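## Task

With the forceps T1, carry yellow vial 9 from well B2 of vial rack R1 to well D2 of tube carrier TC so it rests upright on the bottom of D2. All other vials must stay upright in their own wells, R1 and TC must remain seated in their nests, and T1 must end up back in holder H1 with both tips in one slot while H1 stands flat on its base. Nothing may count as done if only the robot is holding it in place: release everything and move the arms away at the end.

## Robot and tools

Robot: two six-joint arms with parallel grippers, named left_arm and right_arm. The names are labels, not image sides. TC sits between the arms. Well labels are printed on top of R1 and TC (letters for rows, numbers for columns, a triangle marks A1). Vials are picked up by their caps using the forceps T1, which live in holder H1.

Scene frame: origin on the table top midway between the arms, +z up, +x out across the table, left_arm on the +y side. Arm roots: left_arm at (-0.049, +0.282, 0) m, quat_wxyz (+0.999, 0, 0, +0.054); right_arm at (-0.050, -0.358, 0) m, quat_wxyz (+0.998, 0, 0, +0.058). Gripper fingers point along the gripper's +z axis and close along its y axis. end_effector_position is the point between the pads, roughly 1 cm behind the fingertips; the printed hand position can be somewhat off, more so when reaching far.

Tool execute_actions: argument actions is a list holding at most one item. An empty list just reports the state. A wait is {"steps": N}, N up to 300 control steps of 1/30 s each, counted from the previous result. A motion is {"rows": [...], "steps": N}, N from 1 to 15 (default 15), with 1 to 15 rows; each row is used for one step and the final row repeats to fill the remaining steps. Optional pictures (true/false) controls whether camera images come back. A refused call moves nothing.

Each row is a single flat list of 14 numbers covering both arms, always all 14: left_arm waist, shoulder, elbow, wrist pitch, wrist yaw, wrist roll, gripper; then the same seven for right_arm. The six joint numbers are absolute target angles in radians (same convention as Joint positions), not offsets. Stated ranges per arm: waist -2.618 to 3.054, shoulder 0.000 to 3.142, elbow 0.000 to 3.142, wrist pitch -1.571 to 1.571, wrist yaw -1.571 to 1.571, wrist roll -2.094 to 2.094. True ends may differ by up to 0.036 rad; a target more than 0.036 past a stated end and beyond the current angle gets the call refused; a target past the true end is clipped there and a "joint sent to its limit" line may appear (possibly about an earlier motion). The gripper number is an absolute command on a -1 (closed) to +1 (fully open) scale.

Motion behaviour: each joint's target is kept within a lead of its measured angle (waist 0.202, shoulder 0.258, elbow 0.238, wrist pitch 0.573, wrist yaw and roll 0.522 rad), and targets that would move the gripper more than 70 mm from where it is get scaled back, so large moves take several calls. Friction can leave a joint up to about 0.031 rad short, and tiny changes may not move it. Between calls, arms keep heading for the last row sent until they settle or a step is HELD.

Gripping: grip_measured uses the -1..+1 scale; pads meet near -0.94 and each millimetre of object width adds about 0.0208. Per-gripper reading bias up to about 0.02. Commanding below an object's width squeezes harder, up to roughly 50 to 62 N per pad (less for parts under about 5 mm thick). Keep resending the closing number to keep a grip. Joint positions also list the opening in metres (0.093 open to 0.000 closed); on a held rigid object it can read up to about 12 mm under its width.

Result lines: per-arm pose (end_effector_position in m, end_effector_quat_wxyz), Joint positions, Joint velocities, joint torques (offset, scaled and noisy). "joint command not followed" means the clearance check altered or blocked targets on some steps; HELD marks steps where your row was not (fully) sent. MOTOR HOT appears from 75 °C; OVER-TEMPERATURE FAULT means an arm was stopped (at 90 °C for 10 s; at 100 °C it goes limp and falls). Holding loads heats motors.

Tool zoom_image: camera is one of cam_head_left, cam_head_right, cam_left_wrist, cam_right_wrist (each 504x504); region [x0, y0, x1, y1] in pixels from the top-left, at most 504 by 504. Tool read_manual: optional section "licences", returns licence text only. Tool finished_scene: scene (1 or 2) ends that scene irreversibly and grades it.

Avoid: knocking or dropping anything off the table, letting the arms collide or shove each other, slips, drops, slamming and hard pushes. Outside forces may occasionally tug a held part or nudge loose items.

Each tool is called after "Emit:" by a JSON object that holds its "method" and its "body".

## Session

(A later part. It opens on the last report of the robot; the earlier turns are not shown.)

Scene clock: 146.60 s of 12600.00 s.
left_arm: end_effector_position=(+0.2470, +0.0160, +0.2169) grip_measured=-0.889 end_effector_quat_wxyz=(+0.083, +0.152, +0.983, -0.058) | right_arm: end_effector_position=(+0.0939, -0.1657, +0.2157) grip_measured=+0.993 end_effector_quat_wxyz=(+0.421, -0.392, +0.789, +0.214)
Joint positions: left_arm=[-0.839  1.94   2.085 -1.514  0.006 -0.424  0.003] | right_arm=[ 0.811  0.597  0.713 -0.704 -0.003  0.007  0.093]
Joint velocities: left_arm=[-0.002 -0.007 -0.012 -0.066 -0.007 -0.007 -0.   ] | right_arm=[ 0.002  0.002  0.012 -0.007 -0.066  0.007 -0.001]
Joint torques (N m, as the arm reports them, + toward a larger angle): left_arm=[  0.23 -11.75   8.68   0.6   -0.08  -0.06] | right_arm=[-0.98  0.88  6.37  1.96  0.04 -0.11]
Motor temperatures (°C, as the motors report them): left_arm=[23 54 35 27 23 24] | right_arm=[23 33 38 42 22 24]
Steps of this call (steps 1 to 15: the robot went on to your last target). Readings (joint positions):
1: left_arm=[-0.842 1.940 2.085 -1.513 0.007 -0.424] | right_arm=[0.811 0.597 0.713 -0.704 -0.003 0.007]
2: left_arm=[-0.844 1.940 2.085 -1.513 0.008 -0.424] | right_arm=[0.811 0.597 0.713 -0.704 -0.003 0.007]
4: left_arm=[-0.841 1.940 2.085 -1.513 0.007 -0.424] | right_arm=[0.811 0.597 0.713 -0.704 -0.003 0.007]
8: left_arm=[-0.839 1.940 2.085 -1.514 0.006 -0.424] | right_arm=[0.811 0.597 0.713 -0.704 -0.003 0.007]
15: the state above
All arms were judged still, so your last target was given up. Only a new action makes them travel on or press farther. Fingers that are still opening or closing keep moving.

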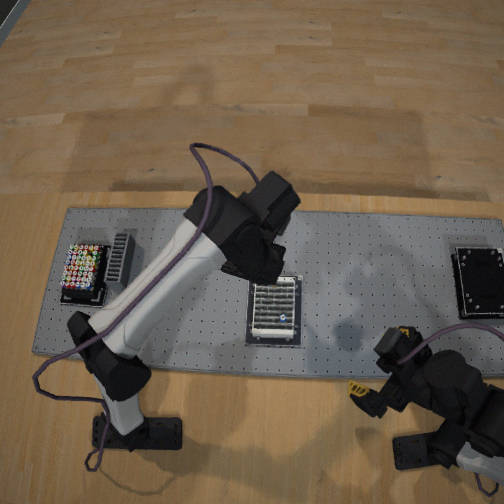

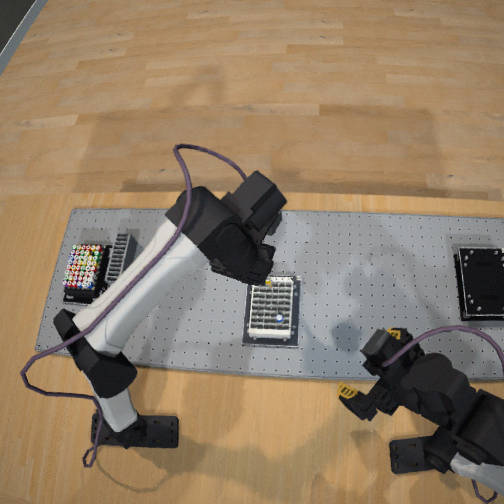

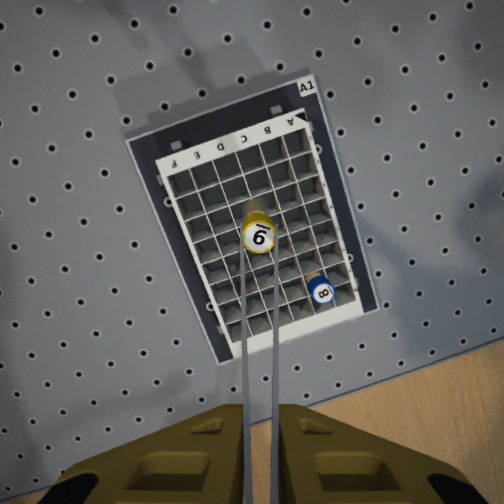

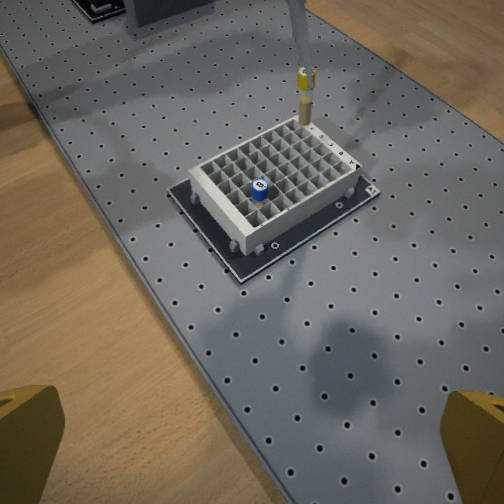

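Emit:
{"method": "execute_actions", "body": {"actions": [{"rows":[[-0.80,1.96,2.105,-1.53,0,-0.43,-0.9,0.8,0.6,0.7,-0.7,0,0,1],[-0.80,1.975,2.11,-1.535,0,-0.43,-0.9,0.8,0.6,0.7,-0.7,0,0,1],[-0.808,1.99,2.115,-1.54,0,-0.43,-0.9,0.8,0.6,0.7,-0.7,0,0,1],[-0.808,2.005,2.12,-1.545,0,-0.43,-0.9,0.8,0.6,0.7,-0.7,0,0,1]],"steps":15}]}}

Emit:
{"method": "zoom_image", "body": {"camera": "cam_left_wrist", "region": [160,110,340,290]}}

Emit:
{"method": "zoom_image", "body": {"camera": "cam_right_wrist", "region": [230,60,370,200]}}

Scene clock: 156.23 s of 12600.00 s.
left_arm: end_effector_position=(+0.2575, +0.0211, +0.1944) grip_measured=-0.889 end_effector_quat_wxyz=(+0.054, +0.140, +0.988, -0.037) | right_arm: end_effector_position=(+0.0939, -0.1657, +0.2157) grip_measured=+0.993 end_effector_quat_wxyz=(+0.421, -0.392, +0.789, +0.214)
Joint positions: left_arm=[-0.813  2.009  2.101 -1.531  0.004 -0.424  0.003] | right_arm=[ 0.811  0.597  0.713 -0.704 -0.003  0.007  0.093]
Joint velocities: left_arm=[-0.002  0.002  0.007 -0.066 -0.081  0.022 -0.001] | right_arm=[-0.002 -0.002 -0.002 -0.051  0.051  0.007 -0.   ]
Joint torques (N m, as the arm reports them, + toward a larger angle): left_arm=[ -0.34 -12.1    8.98   0.47  -0.04  -0.06] | right_arm=[-1.03  0.95  6.53  1.88 -0.09 -0.11]
Motor temperatures (°C, as the motors report them): left_arm=[23 54 36 27 23 24] | right_arm=[23 32 38 42 22 24]
Steps of this call (steps 1 to 90: nothing new was sent; then 6.13 s passed at rest; steps 91 to 105: all 15 steps of this action). Readings (joint positions):
91: left_arm=[-0.836 1.941 2.085 -1.514 0.007 -0.424] | right_arm=[0.811 0.597 0.713 -0.704 -0.003 0.007]
92: left_arm=[-0.831 1.944 2.087 -1.516 0.007 -0.424] | right_arm=[0.811 0.597 0.713 -0.704 -0.003 0.007]
94: left_arm=[-0.818 1.960 2.097 -1.524 0.006 -0.424] | right_arm=[0.811 0.597 0.713 -0.704 -0.003 0.007]
98: left_arm=[-0.813 1.998 2.101 -1.527 0.004 -0.424] | right_arm=[0.811 0.597 0.713 -0.704 -0.003 0.007]
105: the state above

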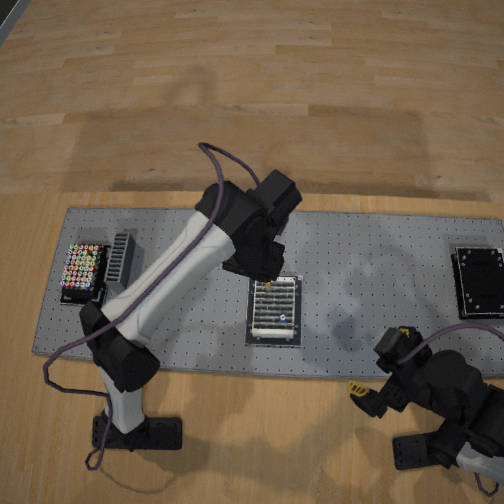

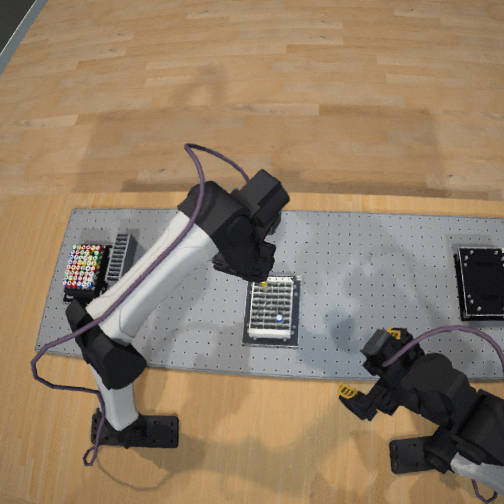

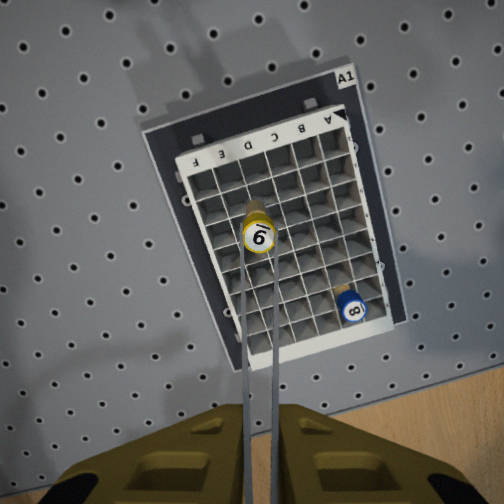

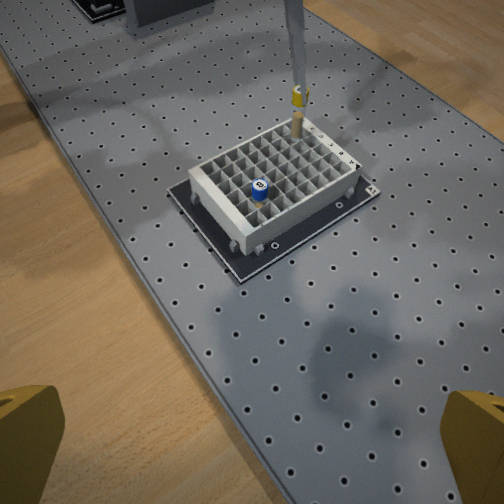

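Region (160, 110, 340, 290) of cam_left_wrist's 504x504 image, scaled by 2.800, with more detail than that image has.

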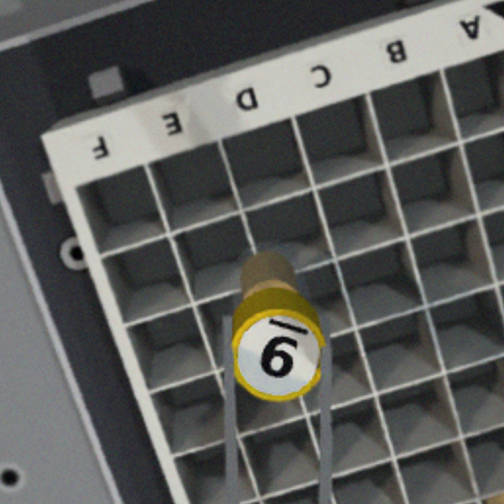

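Region (230, 60, 370, 200) of cam_right_wrist's 504x504 image, scaled by 3.600, with more detail than that image has.

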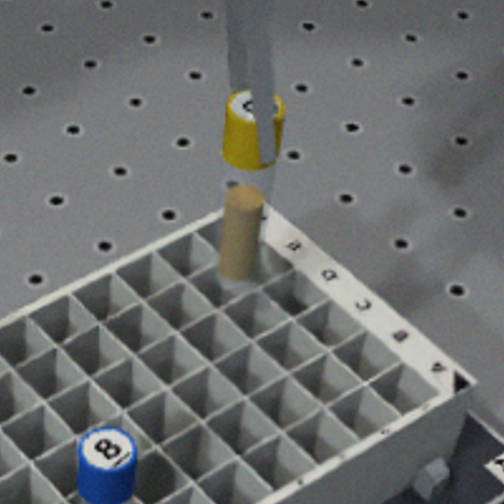

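Emit:
{"method": "execute_actions", "body": {"actions": [{"rows":[[-0.835,2.005,2.12,-1.497,0,-0.43,-0.9,0.8,0.6,0.7,-0.7,0,0,1],[-0.815,2.005,2.12,-1.497,0,-0.43,-0.9,0.8,0.6,0.7,-0.7,0,0,1]],"steps":15}]}}

Emit:
{"method": "zoom_image", "body": {"camera": "cam_left_wrist", "region": [160,110,340,290]}}

Emit:
{"method": "zoom_image", "body": {"camera": "cam_right_wrist", "region": [230,60,370,200]}}

Scene clock: 160.37 s of 12600.00 s.
left_arm: end_effector_position=(+0.2604, +0.0180, +0.1950) grip_measured=-0.889 end_effector_quat_wxyz=(+0.062, +0.140, +0.987, -0.041) | right_arm: end_effector_position=(+0.0938, -0.1657, +0.2157) grip_measured=+0.993 end_effector_quat_wxyz=(+0.421, -0.392, +0.789, +0.214)
Joint positions: left_arm=[-0.815  2.009  2.101 -1.514  0.003 -0.424  0.003] | right_arm=[ 0.811  0.597  0.713 -0.704 -0.003  0.007  0.093]
Joint velocities: left_arm=[ 0.022 -0.002 -0.022 -0.007 -0.022  0.022 -0.001] | right_arm=[-0.007 -0.012  0.002 -0.051 -0.095 -0.022  0.   ]
Joint torques (N m, as the arm reports them, + toward a larger angle): left_arm=[ -0.63 -12.26   9.19   0.79  -0.07  -0.03] | right_arm=[-0.87  0.9   6.31  1.9   0.05 -0.07]
Motor temperatures (°C, as the motors report them): left_arm=[23 54 36 27 23 24] | right_arm=[23 32 38 42 22 24]
Steps of this call (steps 1 to 15: the robot went on to your last target; steps 16 to 90: nothing new was sent; then 0.63 s passed at rest; steps 91 to 105: all 15 steps of this action). Readings (joint positions):
91: left_arm=[-0.814 2.009 2.101 -1.531 0.004 -0.424] | right_arm=[0.811 0.597 0.713 -0.704 -0.003 0.007]
92: left_arm=[-0.815 2.009 2.101 -1.528 0.004 -0.424] | right_arm=[0.811 0.597 0.713 -0.704 -0.003 0.007]
94: left_arm=[-0.815 2.009 2.101 -1.522 0.004 -0.424] | right_arm=[0.811 0.597 0.713 -0.704 -0.003 0.007]
98: left_arm=[-0.815 2.009 2.101 -1.516 0.003 -0.424] | right_arm=[0.811 0.597 0.713 -0.704 -0.003 0.007]
105: the state above

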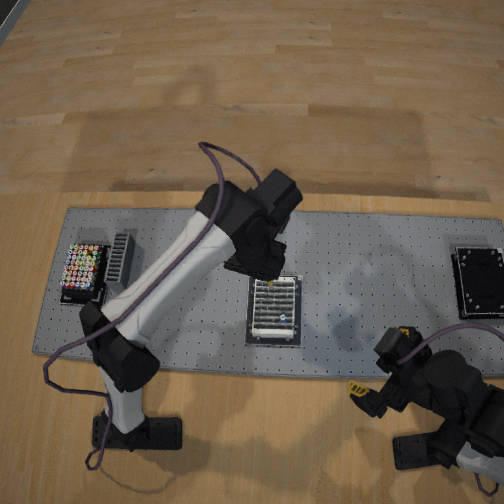

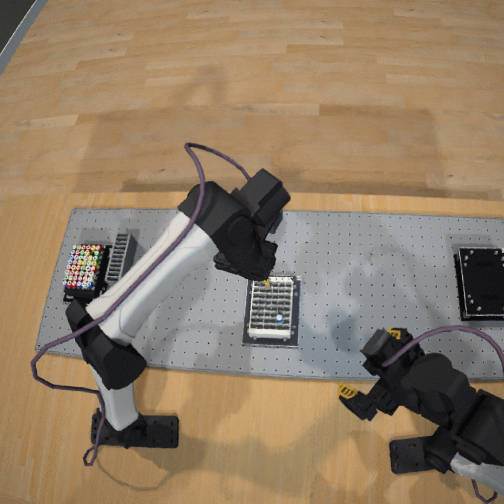

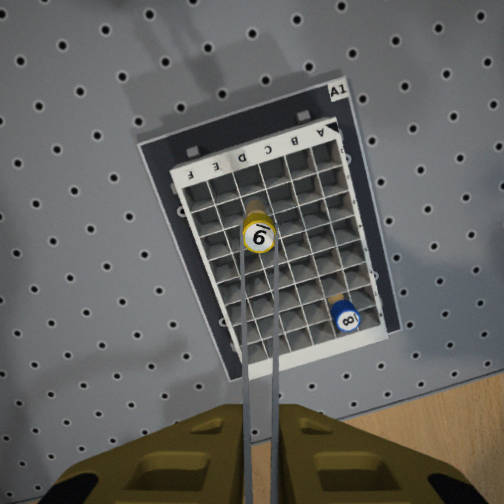

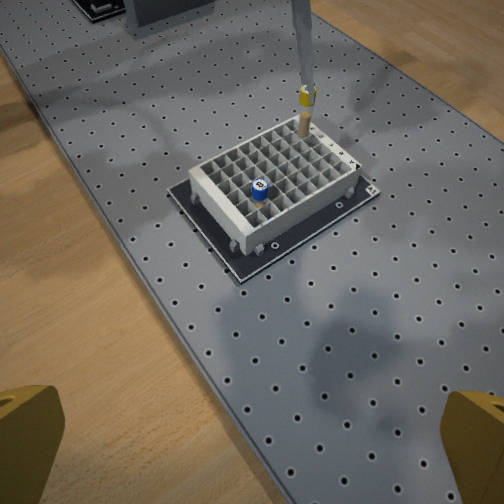

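Region (160, 110, 340, 290) of cam_left_wrist's 504x504 image, scaled by 2.800, with more detail than that image has.

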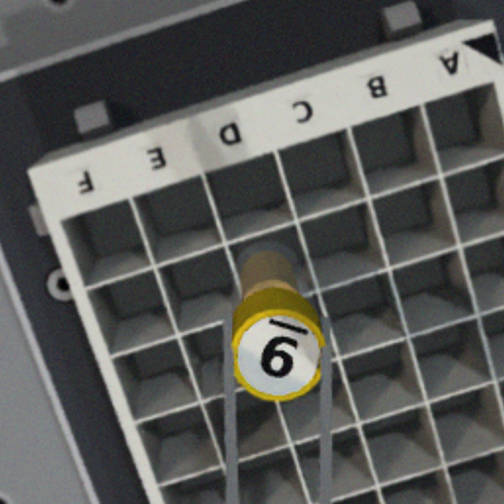

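Region (230, 60, 370, 200) of cam_right_wrist's 504x504 image, scaled by 3.600, with more detail than that image has.

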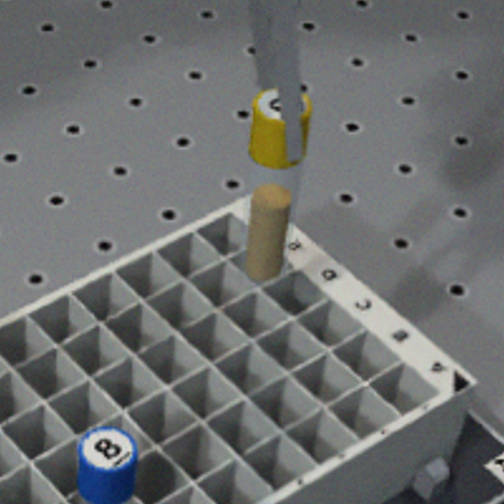

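Emit:
{"method": "execute_actions", "body": {"actions": [{"rows":[[-0.815,2.005,2.08,-1.493,0,-0.43,-0.9,0.8,0.6,0.7,-0.7,0,0,1],[-0.815,2.005,2.074,-1.49,0,-0.43,-0.9,0.8,0.6,0.7,-0.7,0,0,1],[-0.815,2.005,2.068,-1.486,0,-0.43,-0.9,0.8,0.6,0.7,-0.7,0,0,1],[-0.815,2.005,2.062,-1.483,0,-0.43,-0.9,0.8,0.6,0.7,-0.7,0,0,1]],"steps":15}]}}

Emit:
{"method": "zoom_image", "body": {"camera": "cam_left_wrist", "region": [160,110,340,290]}}

Emit:
{"method": "zoom_image", "body": {"camera": "cam_right_wrist", "region": [230,60,370,200]}}

Scene clock: 166.50 s of 12600.00 s.
left_arm: end_effector_position=(+0.2597, +0.0186, +0.1883) grip_measured=-0.889 end_effector_quat_wxyz=(+0.057, +0.140, +0.988, -0.038) | right_arm: end_effector_position=(+0.0938, -0.1657, +0.2157) grip_measured=+0.993 end_effector_quat_wxyz=(+0.421, -0.392, +0.789, +0.214)
Joint positions: left_arm=[-0.815  2.009  2.075 -1.5    0.003 -0.424  0.003] | right_arm=[ 0.811  0.597  0.713 -0.704 -0.003  0.007  0.093]
Joint velocities: left_arm=[-0.007  0.002  0.002  0.037 -0.007  0.066 -0.   ] | right_arm=[-0.012 -0.012 -0.007 -0.022 -0.037  0.051 -0.   ]
Joint torques (N m, as the arm reports them, + toward a larger angle): left_arm=[ -0.49 -12.3    6.18   0.75  -0.06  -0.04] | right_arm=[-1.22  0.55  6.57  1.89 -0.05 -0.1 ]
Motor temperatures (°C, as the motors report them): left_arm=[23 54 36 27 23 24] | right_arm=[23 31 38 41 22 24]
Steps of this call (steps 1 to 15: the robot went on to your last target; steps 16 to 90: nothing new was sent; then 2.63 s passed at rest; steps 91 to 105: all 15 steps of this action). Readings (joint positions):
91: left_arm=[-0.815 2.009 2.101 -1.513 0.003 -0.424] | right_arm=[0.811 0.597 0.713 -0.704 -0.003 0.007]
92: left_arm=[-0.815 2.009 2.099 -1.511 0.003 -0.424] | right_arm=[0.811 0.597 0.713 -0.704 -0.003 0.007]
94: left_arm=[-0.815 2.009 2.089 -1.506 0.003 -0.424] | right_arm=[0.811 0.597 0.713 -0.704 -0.003 0.007]
98: left_arm=[-0.815 2.009 2.075 -1.503 0.003 -0.424] | right_arm=[0.811 0.597 0.713 -0.704 -0.003 0.007]
105: the state above

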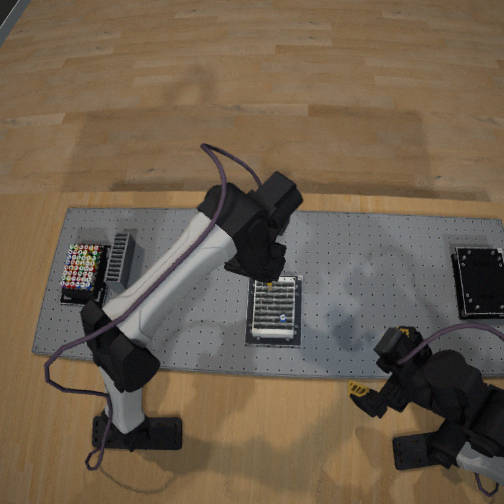

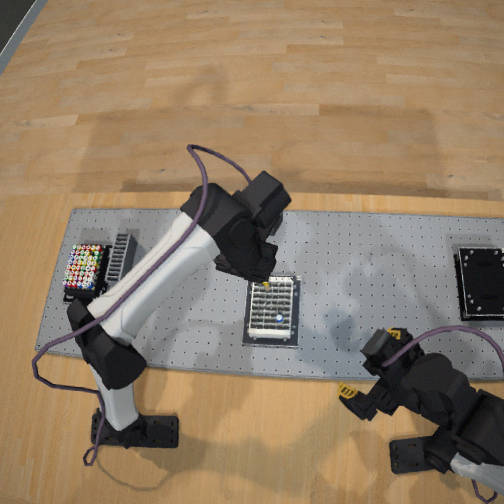

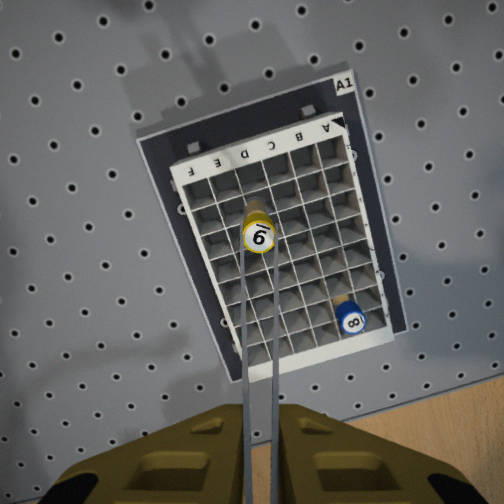

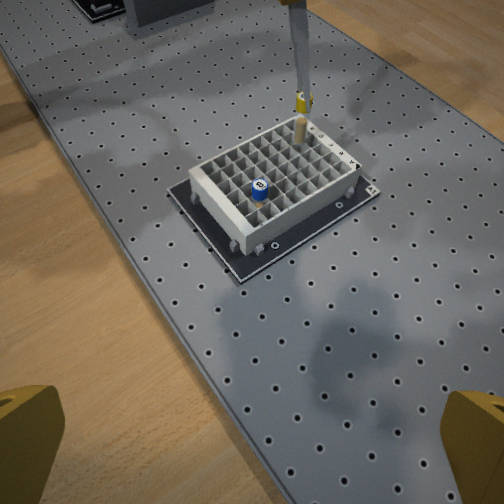

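Region (160, 110, 340, 290) of cam_left_wrist's 504x504 image, scaled by 2.800, with more detail than that image has.

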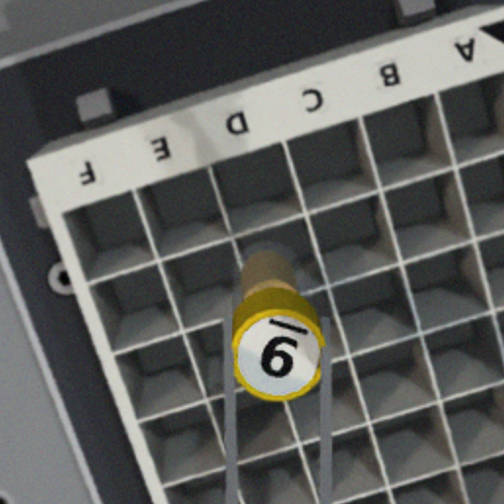

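Region (230, 60, 370, 200) of cam_right_wrist's 504x504 image, scaled by 3.600, with more detail than that image has.

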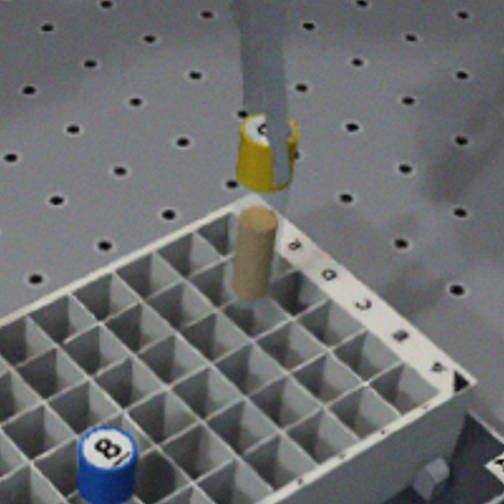

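Emit:
{"method": "execute_actions", "body": {"actions": [{"rows":[[-0.84,2.005,2.062,-1.478,0,-0.43,-0.9,0.8,0.6,0.7,-0.7,0,0,1],[-0.833,2.005,2.062,-1.478,0,-0.43,-0.9,0.8,0.6,0.7,-0.7,0,0,1],[-0.822,2.005,2.062,-1.478,0,-0.43,-0.9,0.8,0.6,0.7,-0.7,0,0,1]],"steps":15}]}}

Emit:
{"method": "zoom_image", "body": {"camera": "cam_left_wrist", "region": [160,110,340,290]}}

Emit:
{"method": "zoom_image", "body": {"camera": "cam_right_wrist", "region": [230,60,370,200]}}

Scene clock: 173.90 s of 12600.00 s.
left_arm: end_effector_position=(+0.2594, +0.0163, +0.1885) grip_measured=-0.889 end_effector_quat_wxyz=(+0.059, +0.143, +0.987, -0.039) | right_arm: end_effector_position=(+0.0938, -0.1657, +0.2157) grip_measured=+0.993 end_effector_quat_wxyz=(+0.421, -0.392, +0.789, +0.214)
Joint positions: left_arm=[-0.82   2.009  2.075 -1.495  0.003 -0.424  0.003] | right_arm=[ 0.811  0.597  0.713 -0.704 -0.003  0.007  0.093]
Joint velocities: left_arm=[ 0.022 -0.007 -0.017 -0.051 -0.007 -0.022  0.   ] | right_arm=[ 0.002  0.002  0.012  0.037  0.051 -0.007 -0.   ]
Joint torques (N m, as the arm reports them, + toward a larger angle): left_arm=[ -0.74 -12.27   6.19   0.75   0.01  -0.06] | right_arm=[-0.94  0.75  6.29  1.9   0.01 -0.1 ]
Motor temperatures (°C, as the motors report them): left_arm=[23 54 35 27 23 24] | right_arm=[23 31 38 41 22 24]
Steps of this call (steps 1 to 15: the robot went on to your last target; steps 16 to 90: nothing new was sent; then 3.90 s passed at rest; steps 91 to 105: all 15 steps of this action). Readings (joint positions):
91: left_arm=[-0.816 2.009 2.075 -1.499 0.003 -0.424] | right_arm=[0.811 0.597 0.713 -0.704 -0.003 0.007]
92: left_arm=[-0.818 2.009 2.075 -1.498 0.003 -0.424] | right_arm=[0.811 0.597 0.713 -0.704 -0.003 0.007]
94: left_arm=[-0.820 2.009 2.075 -1.496 0.003 -0.424] | right_arm=[0.811 0.597 0.713 -0.704 -0.003 0.007]
98: left_arm=[-0.820 2.009 2.075 -1.495 0.003 -0.424] | right_arm=[0.811 0.597 0.713 -0.704 -0.003 0.007]
105: the state above

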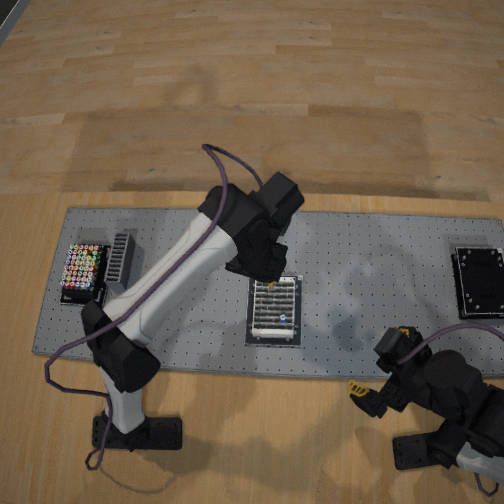

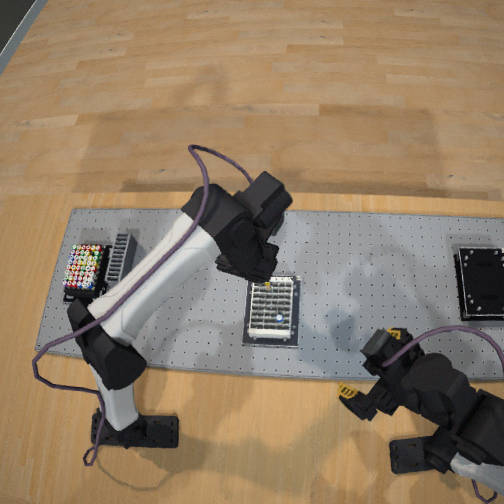

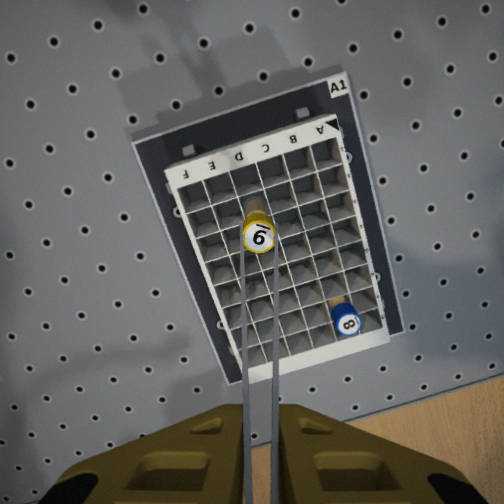

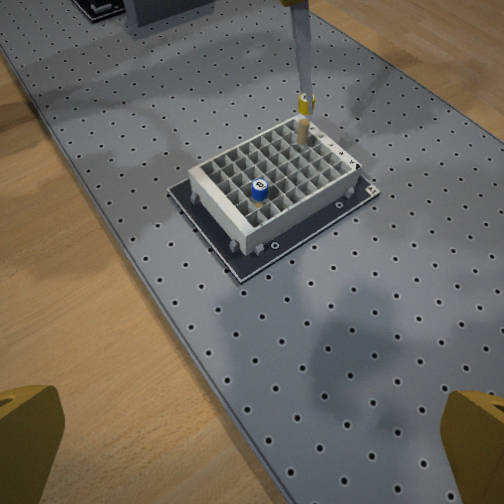

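Region (160, 110, 340, 290) of cam_left_wrist's 504x504 image, scaled by 2.800, with more detail than that image has.

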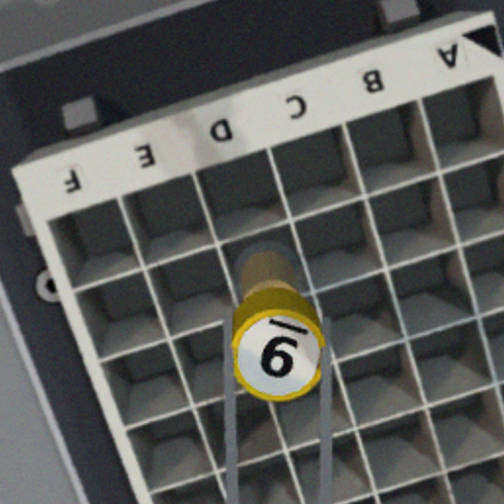

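Region (230, 60, 370, 200) of cam_right_wrist's 504x504 image, scaled by 3.600, with more detail than that image has.

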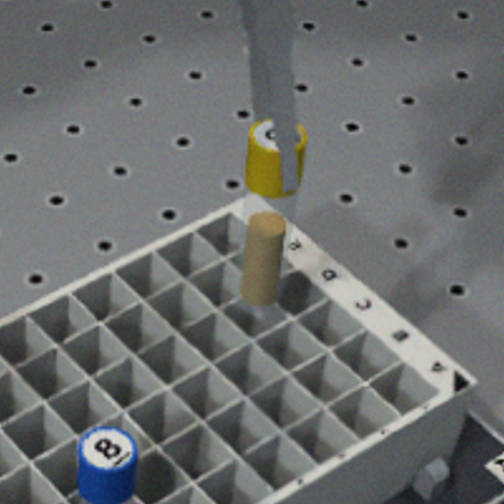

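Emit:
{"method": "execute_actions", "body": {"actions": [{"rows":[[-0.822,2.005,2.059,-1.474,0,-0.43,-0.9,0.8,0.6,0.7,-0.7,0,0,1],[-0.822,2.005,2.056,-1.471,0,-0.43,-0.9,0.8,0.6,0.7,-0.7,0,0,1],[-0.822,2.005,2.053,-1.468,0,-0.43,-0.9,0.8,0.6,0.7,-0.7,0,0,1],[-0.822,2.005,2.05,-1.466,0,-0.43,-0.9,0.8,0.6,0.7,-0.7,0,0,1],[-0.822,2.005,2.047,-1.463,0,-0.43,-0.9,0.8,0.6,0.7,-0.7,0,0,1],[-0.822,2.005,2.044,-1.461,0,-0.43,-0.9,0.8,0.6,0.7,-0.7,0,0,1],[-0.822,2.005,2.041,-1.458,0,-0.43,-0.9,0.8,0.6,0.7,-0.7,0,0,1],[-0.822,2.005,2.038,-1.456,0,-0.43,-0.9,0.8,0.6,0.7,-0.7,0,0,1],[-0.822,2.005,2.035,-1.454,0,-0.43,-0.9,0.8,0.6,0.7,-0.7,0,0,1],[-0.822,2.005,2.032,-1.454,0,-0.43,-0.9,0.8,0.6,0.7,-0.7,0,0,1]],"steps":15}]}}

Emit:
{"method": "zoom_image", "body": {"camera": "cam_left_wrist", "region": [160,110,340,290]}}

Emit:
{"method": "zoom_image", "body": {"camera": "cam_right_wrist", "region": [230,60,370,200]}}

Scene clock: 179.73 s of 12600.00 s.
left_arm: end_effector_position=(+0.2598, +0.0160, +0.1814) grip_measured=-0.889 end_effector_quat_wxyz=(+0.056, +0.143, +0.987, -0.038) | right_arm: end_effector_position=(+0.0938, -0.1657, +0.2157) grip_measured=+0.993 end_effector_quat_wxyz=(+0.421, -0.392, +0.789, +0.214)
Joint positions: left_arm=[-0.82   2.009  2.046 -1.472  0.003 -0.424  0.003] | right_arm=[ 0.811  0.597  0.713 -0.704 -0.003  0.007  0.093]
Joint velocities: left_arm=[ 0.012 -0.002  0.002  0.007 -0.051 -0.022  0.001] | right_arm=[ 0.012 -0.017 -0.017 -0.037  0.022 -0.037  0.   ]
Joint torques (N m, as the arm reports them, + toward a larger angle): left_arm=[ -0.7  -12.57   6.15   0.72   0.02  -0.05] | right_arm=[-1.03  0.53  6.36  1.86 -0.05 -0.1 ]
Motor temperatures (°C, as the motors report them): left_arm=[23 54 35 27 23 24] | right_arm=[23 31 38 41 22 24]
Steps of this call (steps 1 to 15: the robot went on to your last target; steps 16 to 90: nothing new was sent; then 2.33 s passed at rest; steps 91 to 105: all 15 steps of this action). Readings (joint positions):
91: left_arm=[-0.820 2.009 2.075 -1.494 0.003 -0.424] | right_arm=[0.811 0.597 0.713 -0.704 -0.003 0.007]
92: left_arm=[-0.820 2.009 2.075 -1.493 0.003 -0.424] | right_arm=[0.811 0.597 0.713 -0.704 -0.003 0.007]
94: left_arm=[-0.820 2.009 2.073 -1.489 0.003 -0.424] | right_arm=[0.811 0.597 0.713 -0.704 -0.003 0.007]
98: left_arm=[-0.820 2.009 2.058 -1.480 0.003 -0.424] | right_arm=[0.811 0.597 0.713 -0.704 -0.003 0.007]
105: the state above

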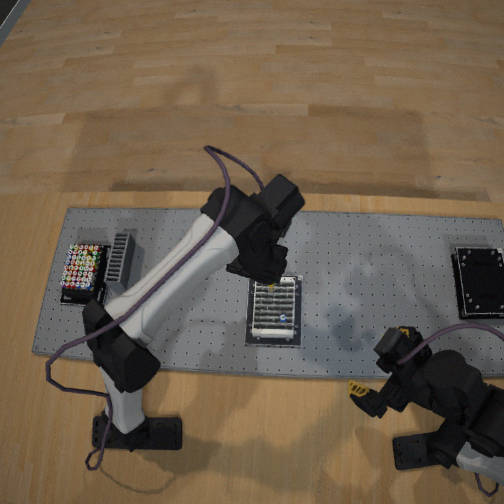

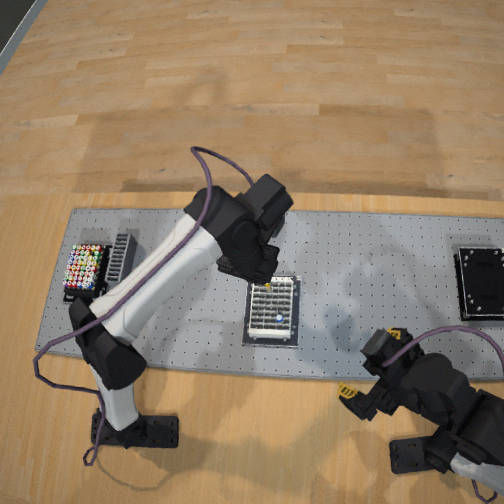

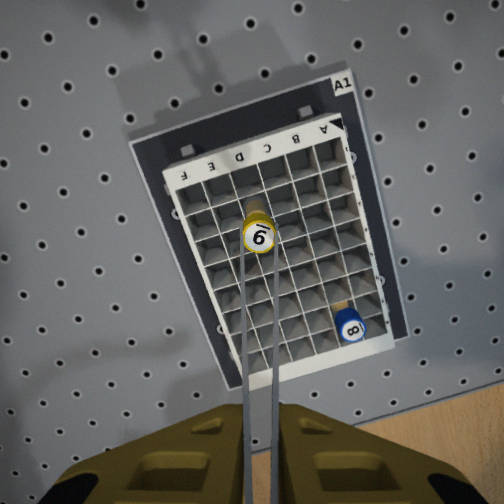

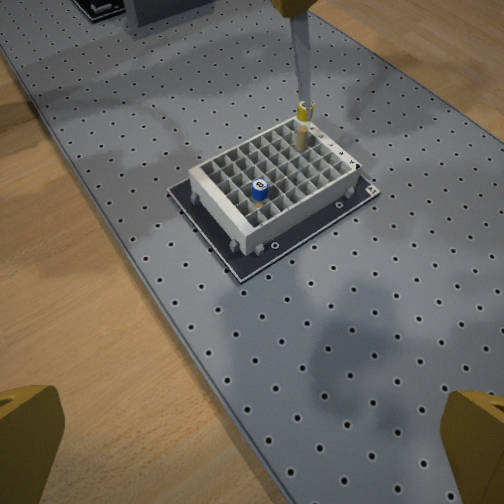

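Region (160, 110, 340, 290) of cam_left_wrist's 504x504 image, scaled by 2.800, with more detail than that image has.

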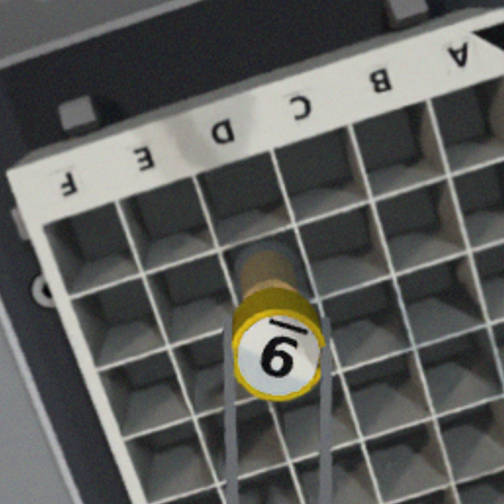

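Region (230, 60, 370, 200) of cam_right_wrist's 504x504 image, scaled by 3.600, with more detail than that image has.

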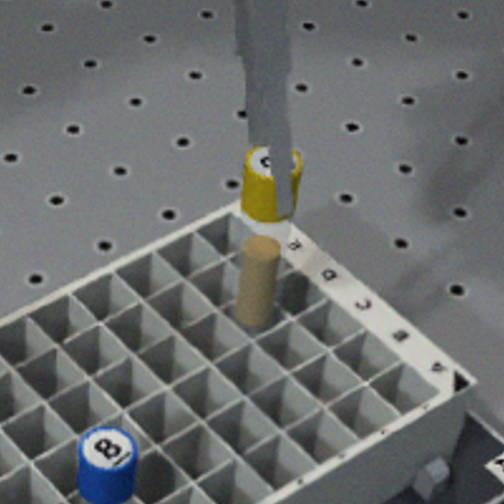

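Emit:
{"method": "execute_actions", "body": {"actions": [{"rows":[[-0.822,2.005,2.028,-1.45,0,-0.43,-0.9,0.8,0.6,0.7,-0.7,0,0,1],[-0.822,2.005,2.024,-1.446,0,-0.43,-0.9,0.8,0.6,0.7,-0.7,0,0,1],[-0.822,2.005,2.02,-1.442,0,-0.43,-0.9,0.8,0.6,0.7,-0.7,0,0,1],[-0.822,2.005,2.016,-1.439,0,-0.43,-0.9,0.8,0.6,0.7,-0.7,0,0,1],[-0.822,2.005,2.012,-1.435,0,-0.43,-0.9,0.8,0.6,0.7,-0.7,0,0,1],[-0.822,2.005,2.008,-1.432,0,-0.43,-0.9,0.8,0.6,0.7,-0.7,0,0,1],[-0.822,2.005,2.004,-1.428,0,-0.43,-0.9,0.8,0.6,0.7,-0.7,0,0,1],[-0.822,2.005,2.0,-1.425,0,-0.43,-0.9,0.8,0.6,0.7,-0.7,0,0,1],[-0.822,2.005,1.996,-1.421,0,-0.43,-0.9,0.8,0.6,0.7,-0.7,0,0,1],[-0.822,2.005,1.992,-1.418,0,-0.43,-0.9,0.8,0.6,0.7,-0.7,0,0,1],[-0.822,2.005,1.988,-1.414,0,-0.43,-0.9,0.8,0.6,0.7,-0.7,0,0,1],[-0.822,2.005,1.984,-1.411,0,-0.43,-0.9,0.8,0.6,0.7,-0.7,0,0,1],[-0.822,2.005,1.98,-1.408,0,-0.43,-0.9,0.8,0.6,0.7,-0.7,0,0,1],[-0.822,2.005,1.976,-1.407,0,-0.43,-0.9,0.8,0.6,0.7,-0.7,0,0,1]],"steps":15}], "pictures": false}}

Emit:
{"method": "execute_actions", "body": {"actions": [{"steps":8}]}}

Emit:
{"method": "zoom_image", "body": {"camera": "cam_right_wrist", "region": [230,60,370,200]}}

Scene clock: 186.50 s of 12600.00 s.
left_arm: end_effector_position=(+0.2604, +0.0154, +0.1683) grip_measured=-0.889 end_effector_quat_wxyz=(+0.052, +0.143, +0.988, -0.035) | right_arm: end_effector_position=(+0.0938, -0.1657, +0.2157) grip_measured=+0.993 end_effector_quat_wxyz=(+0.421, -0.392, +0.789, +0.214)
Joint positions: left_arm=[-0.82   2.009  1.994 -1.43   0.003 -0.424  0.003] | right_arm=[ 0.811  0.597  0.713 -0.704 -0.003  0.007  0.093]
Joint velocities: left_arm=[-0.012 -0.007 -0.081  0.081 -0.051  0.066 -0.001] | right_arm=[-0.002 -0.017 -0.007 -0.007 -0.066 -0.066 -0.   ]
Joint torques (N m, as the arm reports them, + toward a larger angle): left_arm=[ -0.91 -12.56   6.47   0.69  -0.01  -0.05] | right_arm=[-1.1   0.7   6.14  1.86 -0.03 -0.12]
Motor temperatures (°C, as the motors report them): left_arm=[23 54 35 27 23 24] | right_arm=[23 30 38 41 22 24]
Steps of this call (steps 1 to 15: the robot went on to your last target; steps 16 to 90: nothing new was sent; then 3.27 s passed at rest; steps 91 to 105: all 15 steps of this action). Readings (joint positions):
91: left_arm=[-0.820 2.009 2.046 -1.470 0.003 -0.424] | right_arm=[0.811 0.597 0.713 -0.704 -0.003 0.007]
92: left_arm=[-0.820 2.009 2.046 -1.469 0.003 -0.424] | right_arm=[0.811 0.597 0.713 -0.704 -0.003 0.007]
94: left_arm=[-0.820 2.009 2.041 -1.464 0.003 -0.424] | right_arm=[0.811 0.597 0.713 -0.704 -0.003 0.007]
98: left_arm=[-0.820 2.009 2.021 -1.453 0.003 -0.424] | right_arm=[0.811 0.597 0.713 -0.704 -0.003 0.007]
105: the state above

Scene clock: 186.77 s of 12600.00 s.
left_arm: end_effector_position=(+0.2611, +0.0149, +0.1674) grip_measured=-0.889 end_effector_quat_wxyz=(+0.053, +0.143, +0.988, -0.036) | right_arm: end_effector_position=(+0.0938, -0.1657, +0.2157) grip_measured=+0.993 end_effector_quat_wxyz=(+0.421, -0.392, +0.789, +0.214)
Joint positions: left_arm=[-0.82   2.009  1.99  -1.424  0.003 -0.424  0.003] | right_arm=[ 0.811  0.597  0.713 -0.704 -0.003  0.007  0.093]
Joint velocities: left_arm=[ 0.002  0.002 -0.007  0.037 -0.051 -0.007 -0.   ] | right_arm=[ 0.002 -0.002  0.012 -0.066 -0.007 -0.066  0.   ]
Joint torques (N m, as the arm reports them, + toward a larger angle): left_arm=[ -0.82 -12.46   6.3    0.7   -0.01  -0.05] | right_arm=[-1.36  0.89  6.56  1.98 -0.02 -0.08]
Motor temperatures (°C, as the motors report them): left_arm=[23 54 35 27 23 24] | right_arm=[23 30 38 41 22 24]
Steps of this call (steps 1 to 8: the robot went on to your last target). Readings (joint positions):
1: left_arm=[-0.820 2.009 1.992 -1.429 0.003 -0.424] | right_arm=[0.811 0.597 0.713 -0.704 -0.003 0.007]
2: left_arm=[-0.820 2.009 1.990 -1.427 0.003 -0.424] | right_arm=[0.811 0.597 0.713 -0.704 -0.003 0.007]
4: left_arm=[-0.820 2.009 1.990 -1.425 0.003 -0.424] | right_arm=[0.811 0.597 0.713 -0.704 -0.003 0.007]
8: the state above

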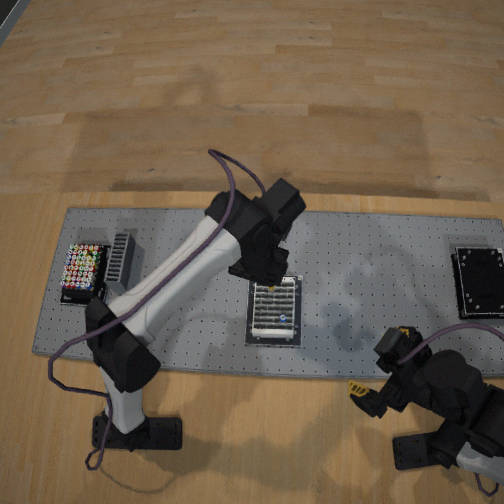

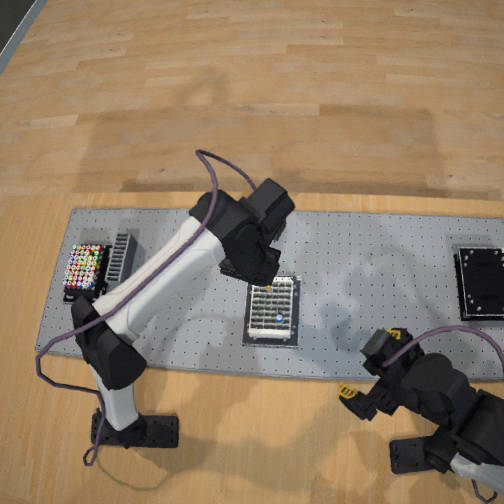

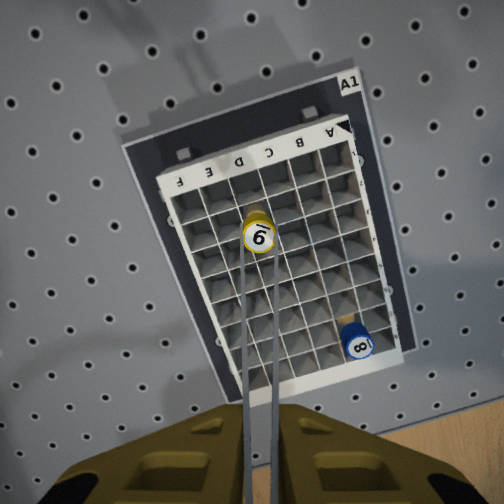

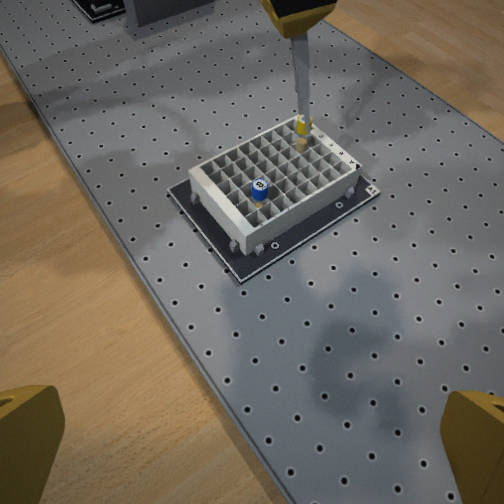

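Region (230, 60, 370, 200) of cam_right_wrist's 504x504 image, scaled by 3.600, with more detail than that image has.

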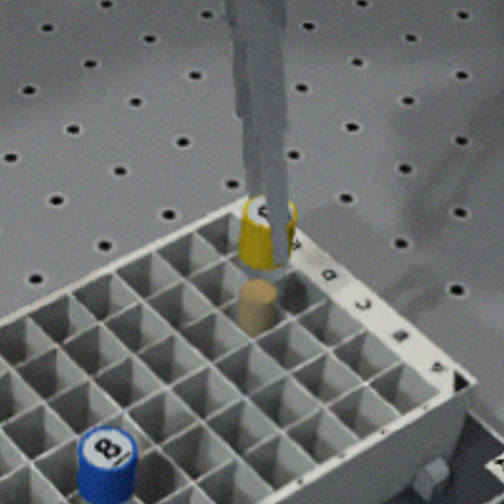

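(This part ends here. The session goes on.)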